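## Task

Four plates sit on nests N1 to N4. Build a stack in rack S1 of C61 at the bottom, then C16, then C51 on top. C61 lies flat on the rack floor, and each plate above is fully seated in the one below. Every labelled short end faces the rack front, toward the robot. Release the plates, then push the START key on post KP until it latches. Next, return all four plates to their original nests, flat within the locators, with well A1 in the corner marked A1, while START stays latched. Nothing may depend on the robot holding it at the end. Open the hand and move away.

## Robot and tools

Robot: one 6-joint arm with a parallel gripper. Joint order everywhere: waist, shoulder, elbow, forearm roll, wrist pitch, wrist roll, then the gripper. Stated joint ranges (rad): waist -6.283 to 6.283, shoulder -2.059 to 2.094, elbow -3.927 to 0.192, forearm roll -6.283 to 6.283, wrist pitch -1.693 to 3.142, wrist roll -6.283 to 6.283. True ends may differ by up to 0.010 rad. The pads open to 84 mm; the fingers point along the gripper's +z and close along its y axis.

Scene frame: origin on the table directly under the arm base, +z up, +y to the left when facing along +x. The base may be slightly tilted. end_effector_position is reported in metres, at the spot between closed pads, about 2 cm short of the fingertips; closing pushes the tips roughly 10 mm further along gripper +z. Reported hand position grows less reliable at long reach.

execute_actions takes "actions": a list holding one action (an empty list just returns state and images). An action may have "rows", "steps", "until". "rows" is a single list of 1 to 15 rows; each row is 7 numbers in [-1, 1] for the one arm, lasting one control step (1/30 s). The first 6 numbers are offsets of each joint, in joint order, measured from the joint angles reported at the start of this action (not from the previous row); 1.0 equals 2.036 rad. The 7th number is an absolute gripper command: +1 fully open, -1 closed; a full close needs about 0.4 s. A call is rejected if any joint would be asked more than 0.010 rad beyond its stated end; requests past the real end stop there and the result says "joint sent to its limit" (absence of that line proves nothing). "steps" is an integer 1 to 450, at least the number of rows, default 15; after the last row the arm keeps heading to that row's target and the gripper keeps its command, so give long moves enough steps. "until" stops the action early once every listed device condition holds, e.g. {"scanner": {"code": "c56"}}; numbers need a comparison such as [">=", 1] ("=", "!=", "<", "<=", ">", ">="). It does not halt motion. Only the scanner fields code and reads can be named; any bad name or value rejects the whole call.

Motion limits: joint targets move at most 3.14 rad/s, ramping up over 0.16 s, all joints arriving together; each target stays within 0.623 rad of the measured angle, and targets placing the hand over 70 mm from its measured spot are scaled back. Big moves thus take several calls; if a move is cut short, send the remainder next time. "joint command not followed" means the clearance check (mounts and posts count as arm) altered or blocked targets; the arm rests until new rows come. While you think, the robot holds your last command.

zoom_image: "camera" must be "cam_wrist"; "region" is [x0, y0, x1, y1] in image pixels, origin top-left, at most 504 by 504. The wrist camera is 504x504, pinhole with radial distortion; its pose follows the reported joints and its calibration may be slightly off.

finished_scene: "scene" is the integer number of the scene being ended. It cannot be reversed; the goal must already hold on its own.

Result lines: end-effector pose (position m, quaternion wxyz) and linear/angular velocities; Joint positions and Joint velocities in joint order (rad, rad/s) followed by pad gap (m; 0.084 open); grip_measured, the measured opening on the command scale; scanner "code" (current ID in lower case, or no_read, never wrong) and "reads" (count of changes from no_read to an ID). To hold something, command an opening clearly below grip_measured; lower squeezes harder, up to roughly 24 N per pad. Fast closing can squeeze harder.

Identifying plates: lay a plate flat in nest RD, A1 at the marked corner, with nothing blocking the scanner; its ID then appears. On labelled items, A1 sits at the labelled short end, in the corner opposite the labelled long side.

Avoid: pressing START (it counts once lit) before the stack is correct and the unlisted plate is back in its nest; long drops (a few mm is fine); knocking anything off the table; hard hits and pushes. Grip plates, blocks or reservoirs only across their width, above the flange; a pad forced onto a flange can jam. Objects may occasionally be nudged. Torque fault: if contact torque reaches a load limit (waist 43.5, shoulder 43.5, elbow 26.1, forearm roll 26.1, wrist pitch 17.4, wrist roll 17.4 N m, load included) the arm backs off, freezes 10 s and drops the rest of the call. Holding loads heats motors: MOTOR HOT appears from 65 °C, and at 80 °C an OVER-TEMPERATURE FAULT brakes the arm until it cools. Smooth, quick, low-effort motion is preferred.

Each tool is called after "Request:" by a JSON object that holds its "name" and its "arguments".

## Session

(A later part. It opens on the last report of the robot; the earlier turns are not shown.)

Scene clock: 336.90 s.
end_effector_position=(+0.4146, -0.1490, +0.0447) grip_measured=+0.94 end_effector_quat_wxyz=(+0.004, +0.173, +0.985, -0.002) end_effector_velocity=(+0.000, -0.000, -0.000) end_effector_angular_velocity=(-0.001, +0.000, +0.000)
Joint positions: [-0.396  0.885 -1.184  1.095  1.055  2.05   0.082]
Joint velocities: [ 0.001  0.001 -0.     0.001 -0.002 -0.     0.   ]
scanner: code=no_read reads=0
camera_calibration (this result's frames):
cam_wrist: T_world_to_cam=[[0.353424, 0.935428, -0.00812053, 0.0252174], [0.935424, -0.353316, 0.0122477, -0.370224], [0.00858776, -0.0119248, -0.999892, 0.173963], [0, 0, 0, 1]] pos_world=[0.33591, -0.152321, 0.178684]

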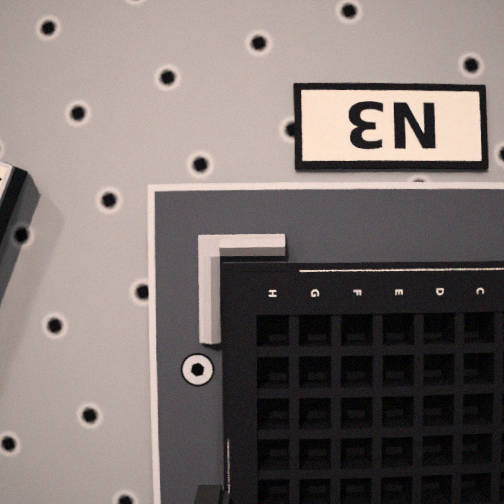

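Request:
{"name": "execute_actions", "arguments": {"actions": [{"rows":[[0.001,0,0.0015,0,0,0,0.3],[0.001,0,0.0015,0,0,0,0.3],[0.001,0,0.0015,0,0,0,0.3],[0.001,0,0.0015,0,0,0,0.3],[0.001,0,0.0015,0,0,0,0.3],[0.001,0,0.0015,0,0,0,0.3],[0.001,0,0.0015,0,0,0,0.3],[0.001,0,0.0015,0,0,0,1],[0.001,0,0.0015,0,0,0,1],[0.001,0,0.0015,0,0,0,1],[0.001,0,0.0015,0,0,0,1],[0.001,0,0.0015,0,0,0,1],[0.001,0,0.0015,0,0,0,1],[0.001,0,0.0015,0,0,0,1],[-0.022,-0.011,0,-0.024,0.017,0.009,1]],"steps":30}]}}

Request:
{"name": "execute_actions", "arguments": {"actions": [{"rows":[[-0.153,-0.097,-0.06,-0.166,0.15,0.072,1]],"steps":28}]}}

Scene clock: 340.20 s.
end_effector_position=(+0.4119, -0.1487, +0.0649) grip_measured=+1.00 end_effector_quat_wxyz=(+0.003, +0.175, +0.985, +0.004) end_effector_velocity=(+0.003, -0.001, +0.003) end_effector_angular_velocity=(-0.004, -0.005, +0.003)
Joint positions: [-0.44   0.862 -1.184  1.046  1.09   2.068  0.084]
Joint velocities: [-0.003 -0.003 -0.004 -0.001 -0.     0.001 -0.   ]
scanner: code=no_read reads=0
camera_calibration (this result's frames):
cam_wrist: T_world_to_cam=[[0.357005, 0.934098, 0.00279515, 0.0236911], [0.934074, -0.357016, 0.00673446, -0.36749], [0.00728856, 0.000206636, -0.999973, 0.196565], [0, 0, 0, 1]] pos_world=[0.333372, -0.15337, 0.198969]

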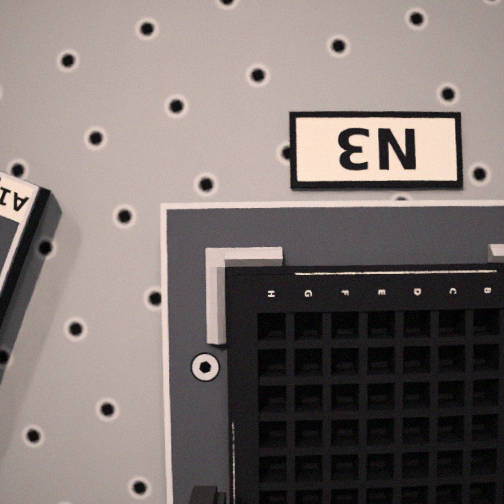

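Scene clock: 341.13 s.
end_effector_position=(+0.4008, -0.1349, +0.2558) grip_measured=+1.00 end_effector_quat_wxyz=(+0.002, +0.168, +0.986, -0.001) end_effector_velocity=(-0.000, -0.000, +0.002) end_effector_angular_velocity=(-0.001, -0.002, +0.000)
Joint positions: [-0.751  0.665 -1.306  0.708  1.395  2.214  0.084]
Joint velocities: [-0.003 -0.002 -0.001 -0.001  0.002  0.     0.   ]
scanner: code=no_read reads=0
camera_calibration (this result's frames):
cam_wrist: T_world_to_cam=[[0.344119, 0.9389, -0.00691859, 0.0225515], [0.93892, -0.344082, 0.00610096, -0.353532], [0.00334763, -0.00859546, -0.999957, 0.38788], [0, 0, 0, 1]] pos_world=[0.322879, -0.139483, 0.390176]

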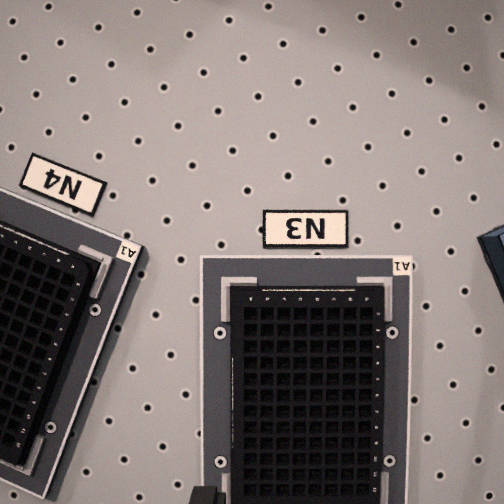

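Good. Back to the rack, down to z.085.

Request:
{"name": "execute_actions", "arguments": {"actions": [{"rows":[[0.077,-0.208,0.0825,0.043,0.055,-0.077,1]],"steps":28}]}}

Request:
{"name": "execute_actions", "arguments": {"actions": [{"rows":[[0.067,0.006,0.077,0.052,-0.093,-0.028,1],[0.067,0.006,0.077,0.052,-0.093,-0.028,1],[0.067,0.006,0.077,0.052,-0.093,-0.028,1],[0.067,0.006,0.077,0.052,-0.093,-0.028,1],[0.067,0.006,0.077,0.052,-0.093,-0.028,1],[0.067,0.006,0.077,0.052,-0.093,-0.028,1],[0.067,0.006,0.077,0.052,-0.093,-0.028,1],[0.095,0.009,0.101,0.081,-0.125,-0.038,1],[0.095,0.009,0.101,0.081,-0.125,-0.038,1],[0.095,0.009,0.101,0.081,-0.125,-0.038,1],[0.095,0.009,0.101,0.081,-0.125,-0.038,1],[0.137,0.03,0.111,0.114,-0.158,-0.049,1],[0.137,0.03,0.111,0.114,-0.158,-0.049,1],[0.137,0.03,0.111,0.114,-0.158,-0.049,1],[0.171,0.051,0.118,0.153,-0.191,-0.066,1]],"steps":34}]}}

Scene clock: 344.67 s.
end_effector_position=(+0.4512, +0.0407, +0.2716) grip_measured=+1.00 end_effector_quat_wxyz=(+0.003, -0.036, +0.999, -0.000) end_effector_velocity=(+0.001, +0.001, +0.000) end_effector_angular_velocity=(-0.002, -0.001, +0.004)
Joint positions: [-0.594  0.242 -1.138  0.796  1.507  2.058  0.084]
Joint velocities: [ 0.002 -0.004  0.     0.    -0.001 -0.    -0.   ]
scanner: code=no_read reads=0
camera_calibration (this result's frames):
cam_wrist: T_world_to_cam=[[-0.059684, 0.998196, -0.00649215, 0.0201162], [0.998171, 0.0597429, 0.00929438, -0.384589], [0.00966547, -0.00592555, -0.999936, 0.40213], [0, 0, 0, 1]] pos_world=[0.3812, 0.00527938, 0.405809]

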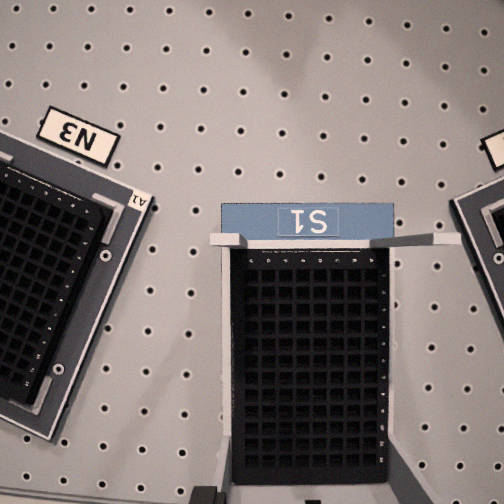

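Scene clock: 345.80 s.
end_effector_position=(+0.4486, +0.0317, +0.0855) grip_measured=+1.00 end_effector_quat_wxyz=(+0.007, -0.029, +1.000, -0.000) end_effector_velocity=(-0.000, +0.000, -0.001) end_effector_angular_velocity=(+0.000, +0.001, -0.000)
Joint positions: [-0.247  0.346 -0.897  1.107  1.118  1.923  0.084]
Joint velocities: [ 0.002  0.001  0.     0.001 -0.001 -0.    -0.   ]
scanner: code=no_read reads=0
camera_calibration (this result's frames):
cam_wrist: T_world_to_cam=[[-0.0457903, 0.998931, -0.00641064, 0.021447], [0.998798, 0.0458946, 0.0171913, -0.380243], [0.0174671, -0.00561575, -0.999832, 0.212453], [0, 0, 0, 1]] pos_world=[0.377057, -0.00277989, 0.219092]

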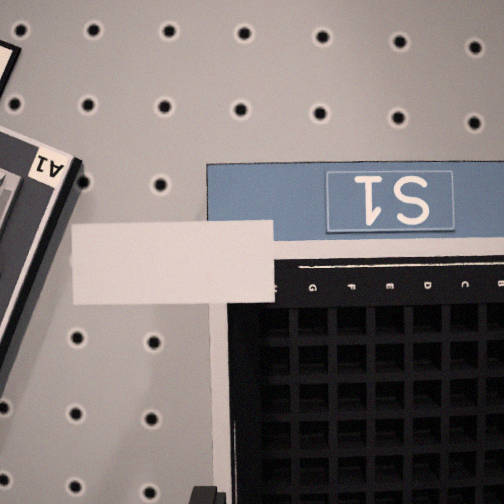

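Down 13.5 mm, slightly +y.

Request:
{"name": "execute_actions", "arguments": {"actions": [{"rows":[[0.015,0.0075,0.0022,0.016,-0.013,-0.007,1]],"steps":16}]}}

Scene clock: 347.07 s.
end_effector_position=(+0.4491, +0.0317, +0.0720) grip_measured=+1.00 end_effector_quat_wxyz=(+0.008, -0.030, +1.000, -0.002) end_effector_velocity=(-0.000, +0.000, -0.001) end_effector_angular_velocity=(+0.001, +0.001, -0.000)
Joint positions: [-0.216  0.361 -0.893  1.14   1.092  1.909  0.084]
Joint velocities: [ 0.001  0.001  0.     0.     0.    -0.    -0.   ]
scanner: code=no_read reads=0
camera_calibration (this result's frames):
cam_wrist: T_world_to_cam=[[-0.0473318, 0.998832, -0.00973673, 0.0223116], [0.998682, 0.0475138, 0.0194052, -0.380629], [0.0198451, -0.00880541, -0.999764, 0.197976], [0, 0, 0, 1]] pos_world=[0.377255, -0.00245717, 0.205533]

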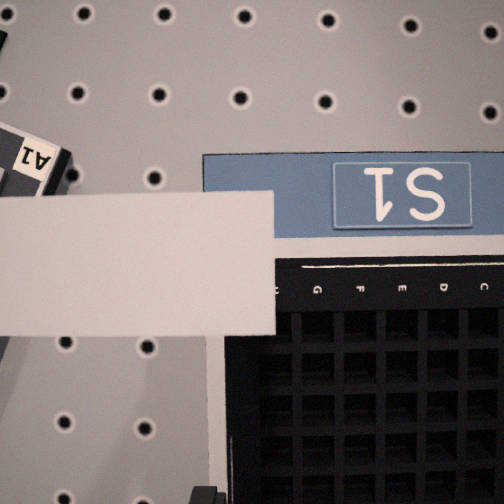

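Request:
{"name": "execute_actions", "arguments": {"actions": [{"rows":[[0,0,0.0008,0,0,0,1],[0,0,0.0008,0,0,0,1],[0,0,0.0008,0,0,0,1],[0,0,0.0008,0,0,0,1],[0,0,0.0008,0,0,0,1],[0,0,0.0008,0,0,0,1],[0,0,0.0008,0,0,0,0.3]],"steps":20}]}}

Scene clock: 348.80 s.
end_effector_position=(+0.4485, +0.0316, +0.0718) grip_measured=+0.93 end_effector_quat_wxyz=(+0.008, -0.030, +1.000, -0.002) end_effector_velocity=(-0.000, +0.000, -0.000) end_effector_angular_velocity=(+0.001, +0.000, -0.000)
Joint positions: [-0.216  0.361 -0.892  1.14   1.092  1.909  0.082]
Joint velocities: [ 0.  0.  0.  0.  0. -0.  0.]
scanner: code=no_read reads=0
camera_calibration (this result's frames):
cam_wrist: T_world_to_cam=[[-0.04639, 0.99888, -0.00930885, 0.0218663], [0.998736, 0.0465597, 0.0189288, -0.380016], [0.019341, -0.00841898, -0.999777, 0.198043], [0, 0, 0, 1]] pos_world=[0.37672, -0.00248106, 0.205395]

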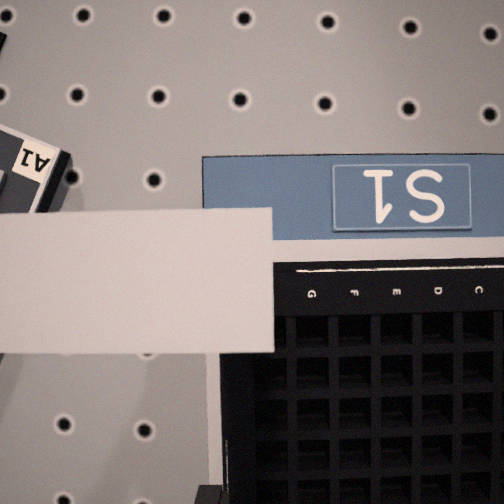

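Request:
{"name": "execute_actions", "arguments": {"actions": [{"rows":[[-0.049,-0.028,-0.009,-0.055,0.046,0.024,0.3],[-0.049,-0.028,-0.009,-0.055,0.046,0.024,0.3],[-0.049,-0.028,-0.009,-0.055,0.046,0.024,0.3],[-0.049,-0.028,-0.009,-0.055,0.046,0.024,0.3],[-0.049,-0.028,-0.009,-0.055,0.046,0.024,0.3],[-0.049,-0.028,-0.009,-0.055,0.046,0.024,0.3],[-0.049,-0.028,-0.009,-0.055,0.046,0.024,0.3],[-0.09,-0.049,-0.019,-0.088,0.079,0.035,0.3],[-0.09,-0.049,-0.019,-0.088,0.079,0.035,0.3],[-0.09,-0.049,-0.019,-0.088,0.079,0.035,0.3],[-0.09,-0.049,-0.019,-0.088,0.079,0.035,0.3],[-0.118,-0.053,-0.044,-0.117,0.111,0.046,0.3],[-0.118,-0.053,-0.044,-0.117,0.111,0.046,0.3],[-0.118,-0.053,-0.044,-0.117,0.111,0.046,0.3],[-0.186,-0.058,-0.121,-0.169,0.204,0.073,0.3]],"steps":34}]}}

Request:
{"name": "execute_actions", "arguments": {"actions": [{"rows":[[0.066,-0.274,0.172,0.03,0.029,-0.08,0.3]],"steps":28}]}}

Request:
{"name": "execute_actions", "arguments": {"actions": [{"rows":[[0.093,-0.356,0.159,0.038,0.053,0,0.3]],"steps":30}]}}

Request:
{"name": "execute_actions", "arguments": {"actions": [{"rows":[[0.353,0.027,0.121,0.053,-0.369,0.078,0.3]],"steps":32}]}}

Scene clock: 355.17 s.
end_effector_position=(+0.4511, +0.0406, +0.2715) grip_measured=+0.93 end_effector_quat_wxyz=(+0.003, -0.036, +0.999, -0.000) end_effector_velocity=(+0.001, -0.001, +0.002) end_effector_angular_velocity=(-0.004, -0.004, -0.001)
Joint positions: [-0.594  0.243 -1.138  0.796  1.507  2.058  0.081]
Joint velocities: [-0.004 -0.001 -0.002 -0.001 -0.001  0.001  0.   ]
scanner: code=no_read reads=0
camera_calibration (this result's frames):
cam_wrist: T_world_to_cam=[[-0.0593443, 0.99822, -0.00588207, 0.019861], [0.998194, 0.0593957, 0.00898267, -0.384392], [0.00931606, -0.00533838, -0.999942, 0.402101], [0, 0, 0, 1]] pos_world=[0.38113, 0.00515212, 0.405648]

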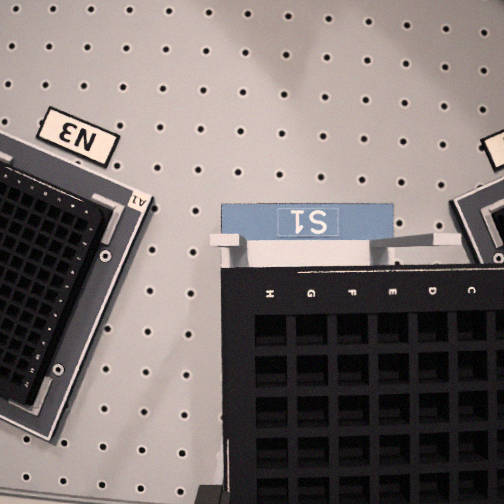

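Scene clock: 356.10 s.
end_effector_position=(+0.3924, +0.2012, +0.2433) grip_measured=+0.93 end_effector_quat_wxyz=(+0.001, -0.230, +0.973, -0.001) end_effector_velocity=(-0.000, +0.001, -0.000) end_effector_angular_velocity=(-0.000, +0.000, +0.003)
Joint positions: [-0.46  -0.314 -0.787  0.857  1.566  1.895  0.081]
Joint velocities: [ 0.001 -0.004  0.001  0.     0.001 -0.     0.   ]
scanner: code=no_read reads=0
camera_calibration (this result's frames):
cam_wrist: T_world_to_cam=[[-0.435833, 0.899996, -0.0075717, 0.0237757], [0.900003, 0.435868, 0.00375936, -0.371037], [0.00668367, -0.0051761, -0.999964, 0.376354], [0, 0, 0, 1]] pos_world=[0.341781, 0.142273, 0.377916]

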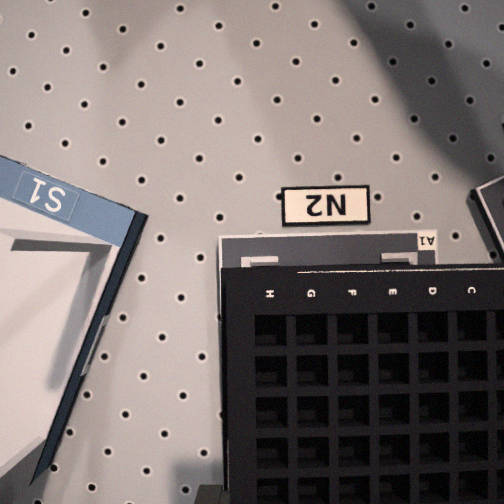

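Scene clock: 357.10 s.
end_effector_position=(+0.2739, +0.3432, +0.1982) grip_measured=+0.93 end_effector_quat_wxyz=(+0.002, -0.431, +0.902, +0.000) end_effector_velocity=(-0.001, +0.001, +0.000) end_effector_angular_velocity=(-0.000, -0.000, +0.004)
Joint positions: [-0.271 -1.038 -0.464  0.934  1.674  1.895  0.081]
Joint velocities: [ 0.001 -0.004 -0.     0.     0.001  0.     0.   ]
scanner: code=no_read reads=0
camera_calibration (this result's frames):
cam_wrist: T_world_to_cam=[[-0.769289, 0.638858, -0.00740332, 0.0249141], [0.638819, 0.769324, 0.00707837, -0.369601], [0.0102176, 0.000715928, -0.999948, 0.32975], [0, 0, 0, 1]] pos_world=[0.251905, 0.26819, 0.332533]

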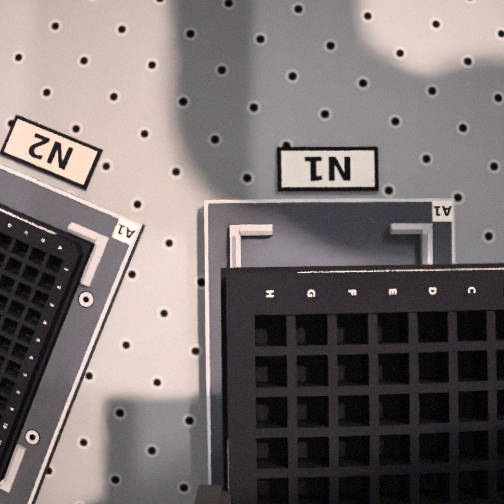

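Scene clock: 358.17 s.
end_effector_position=(+0.2670, +0.3322, +0.0666) grip_measured=+0.93 end_effector_quat_wxyz=(-0.000, -0.428, +0.904, -0.006) end_effector_velocity=(-0.000, +0.000, -0.000) end_effector_angular_velocity=(+0.000, +0.001, +0.001)
Joint positions: [ 0.447 -0.983 -0.218  1.042  0.923  2.054  0.081]
Joint velocities: [ 0.002  0.    -0.001 -0.    -0.     0.     0.   ]
scanner: code=no_read reads=0
camera_calibration (this result's frames):
cam_wrist: T_world_to_cam=[[-0.765003, 0.643817, -0.0164288, 0.0234998], [0.643935, 0.765075, -0.00268008, -0.355162], [0.0108438, -0.0126294, -0.999861, 0.202521], [0, 0, 0, 1]] pos_world=[0.244483, 0.259154, 0.201927]

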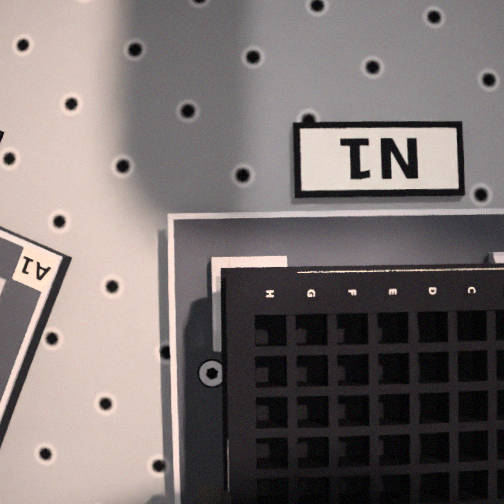

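Request:
{"name": "execute_actions", "arguments": {"actions": [{"rows":[[0.027,0.0165,0,0.018,-0.03,-0.01,0.3]],"steps":18}]}}

Scene clock: 359.70 s.
end_effector_position=(+0.2677, +0.3351, +0.0563) grip_measured=+0.93 end_effector_quat_wxyz=(+0.003, -0.431, +0.902, -0.002) end_effector_velocity=(+0.000, +0.000, -0.000) end_effector_angular_velocity=(+0.000, +0.000, +0.000)
Joint positions: [ 0.502 -0.95  -0.218  1.079  0.862  2.033  0.081]
Joint velocities: [ 0.  0. -0.  0.  0. -0. -0.]
scanner: code=no_read reads=0
camera_calibration (this result's frames):
cam_wrist: T_world_to_cam=[[-0.769474, 0.638561, -0.0122597, 0.0247412], [0.638541, 0.769565, 0.00594452, -0.358383], [0.0132306, -0.00325419, -0.999907, 0.188485], [0, 0, 0, 1]] pos_world=[0.245386, 0.260613, 0.190901]

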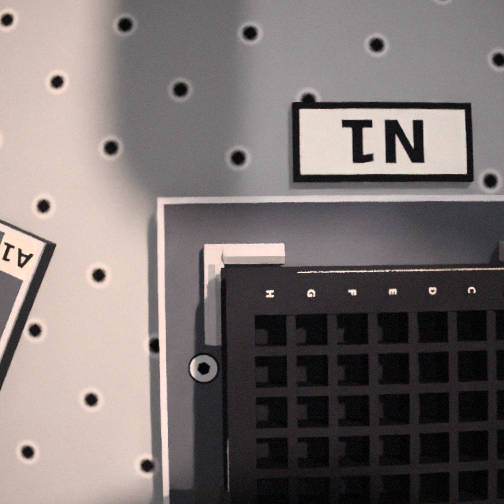

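To z≈.043.

Request:
{"name": "execute_actions", "arguments": {"actions": [{"rows":[[0.018,0.012,0,0.012,-0.021,-0.0065,0.3],[0.018,0.012,0,0.012,-0.021,-0.0065,0.3],[0.018,0.012,0,0.012,-0.021,-0.0065,0.3],[0.018,0.012,0,0.012,-0.021,-0.0065,0.3],[0.018,0.012,0,0.012,-0.021,-0.0065,0.3],[0.018,0.012,0,0.012,-0.021,-0.0065,0.3],[0.018,0.012,0,0.012,-0.021,-0.0065,0.3],[0.018,0.012,0,0.012,-0.021,-0.0065,0.3],[0.032,0.022,0,0.022,-0.037,-0.012,0.3]],"steps":25}]}}

Scene clock: 363.53 s.
end_effector_position=(+0.2686, +0.3365, +0.0437) grip_measured=+0.94 end_effector_quat_wxyz=(+0.006, -0.433, +0.902, -0.001) end_effector_velocity=(-0.000, -0.000, -0.001) end_effector_angular_velocity=(-0.000, +0.001, -0.002)
Joint positions: [ 0.567 -0.906 -0.219  1.123  0.786  2.009  0.082]
Joint velocities: [ 0.001  0.003 -0.001  0.001 -0.001  0.     0.   ]
scanner: code=no_read reads=0
camera_calibration (this result's frames):
cam_wrist: T_world_to_cam=[[-0.771859, 0.635654, -0.0133515, 0.0259945], [0.63553, 0.771973, 0.0126471, -0.360258], [0.0183461, 0.0012765, -0.999831, 0.172989], [0, 0, 0, 1]] pos_world=[0.245845, 0.261365, 0.177863]

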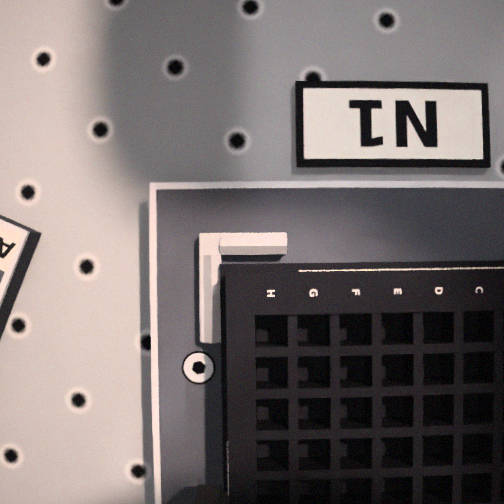

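Request:
{"name": "execute_actions", "arguments": {"actions": [{"rows":[[0,0,0.0015,0,0,0,0.3],[0,0,0.0015,0,0,0,0.3],[0,0,0.0015,0,0,0,0.3],[0,0,0.0015,0,0,0,0.3],[0,0,0.0015,0,0,0,0.3],[0,0,0.0015,0,0,0,0.3],[0,0,0.0015,0,0,0,0.3],[0,0,0.0015,0,0,0,1],[0,0,0.0015,0,0,0,1],[0,0,0.0015,0,0,0,1],[0,0,0.0015,0,0,0,1],[0,0,0.0015,0,0,0,1],[0,0,0.0015,0,0,0,1],[0,0,0.0015,0,0,0,1],[-0.032,-0.022,0,-0.022,0.037,0.012,1]],"steps":30}]}}

Request:
{"name": "execute_actions", "arguments": {"actions": [{"rows":[[-0.38,-0.044,-0.121,-0.071,0.4,-0.068,1]],"steps":30}]}}

Request:
{"name": "execute_actions", "arguments": {"actions": [{"rows":[[-0.425,0.27,-0.414,-0.072,0.42,0.05,1]],"steps":35}]}}

Scene clock: 369.53 s.
end_effector_position=(+0.2682, +0.3356, +0.0567) grip_measured=+1.00 end_effector_quat_wxyz=(+0.004, -0.431, +0.902, -0.002) end_effector_velocity=(+0.001, +0.000, +0.001) end_effector_angular_velocity=(+0.000, -0.002, +0.001)
Joint positions: [ 0.502 -0.95  -0.219  1.079  0.862  2.033  0.084]
Joint velocities: [-0.001 -0.001 -0.001 -0.    -0.     0.     0.   ]
scanner: code=no_read reads=0
camera_calibration (this result's frames):
cam_wrist: T_world_to_cam=[[-0.770091, 0.637799, -0.0131253, 0.0252472], [0.637759, 0.770199, 0.00752777, -0.359255], [0.0149103, -0.00257374, -0.999886, 0.188214], [0, 0, 0, 1]] pos_world=[0.245754, 0.261079, 0.191228]

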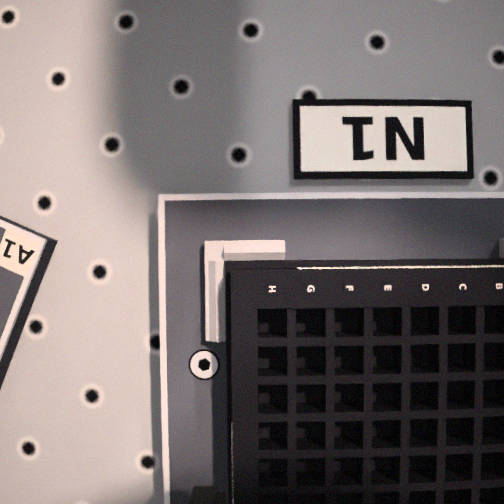

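Scene clock: 370.53 s.
end_effector_position=(+0.2736, +0.3438, +0.1985) grip_measured=+1.00 end_effector_quat_wxyz=(+0.002, -0.432, +0.902, -0.000) end_effector_velocity=(-0.000, -0.000, +0.000) end_effector_angular_velocity=(-0.000, -0.001, -0.001)
Joint positions: [-0.271 -1.04  -0.465  0.934  1.676  1.895  0.084]
Joint velocities: [-0.003 -0.001 -0.    -0.     0.002 -0.    -0.   ]
scanner: code=no_read reads=0
camera_calibration (this result's frames):
cam_wrist: T_world_to_cam=[[-0.77063, 0.637237, -0.00762405, 0.0252687], [0.637198, 0.770668, 0.00703001, -0.369966], [0.0103554, 0.000559514, -0.999946, 0.330064], [0, 0, 0, 1]] pos_world=[0.251797, 0.268835, 0.33284]

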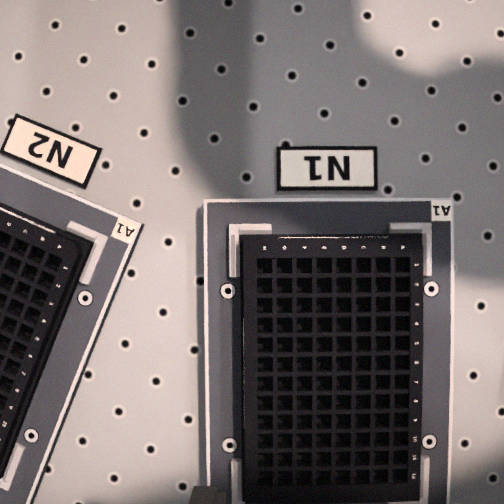

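Scene clock: 371.70 s.
end_effector_position=(+0.2540, +0.3676, +0.4477) grip_measured=+1.00 end_effector_quat_wxyz=(+0.001, -0.195, +0.981, +0.004) end_effector_velocity=(-0.000, -0.000, +0.001) end_effector_angular_velocity=(-0.002, -0.001, -0.001)
Joint positions: [-1.136 -0.49  -1.307  0.788  2.531  1.997  0.084]
Joint velocities: [-0.002  0.001 -0.003 -0.001  0.001 -0.     0.   ]
scanner: code=no_read reads=0
camera_calibration (this result's frames):
cam_wrist: T_world_to_cam=[[-0.369948, 0.92905, 0.00208536, -0.216434], [0.92904, 0.36993, 0.00597479, -0.303916], [0.00477945, 0.00414774, -0.99998, 0.57954], [0, 0, 0, 1]] pos_world=[0.199511, 0.311101, 0.581795]

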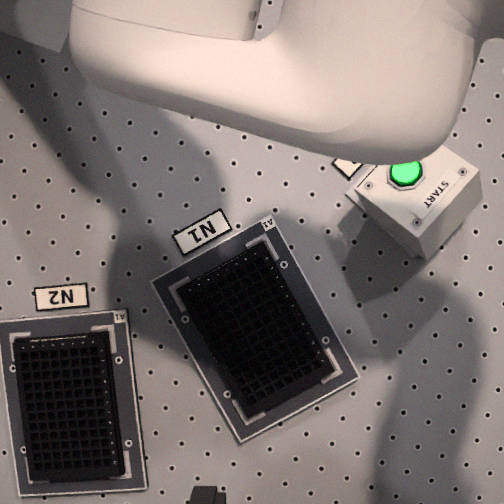

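Request:
{"name": "finished_scene", "arguments": {"scene": 1}}

The scene is finished: the task was done.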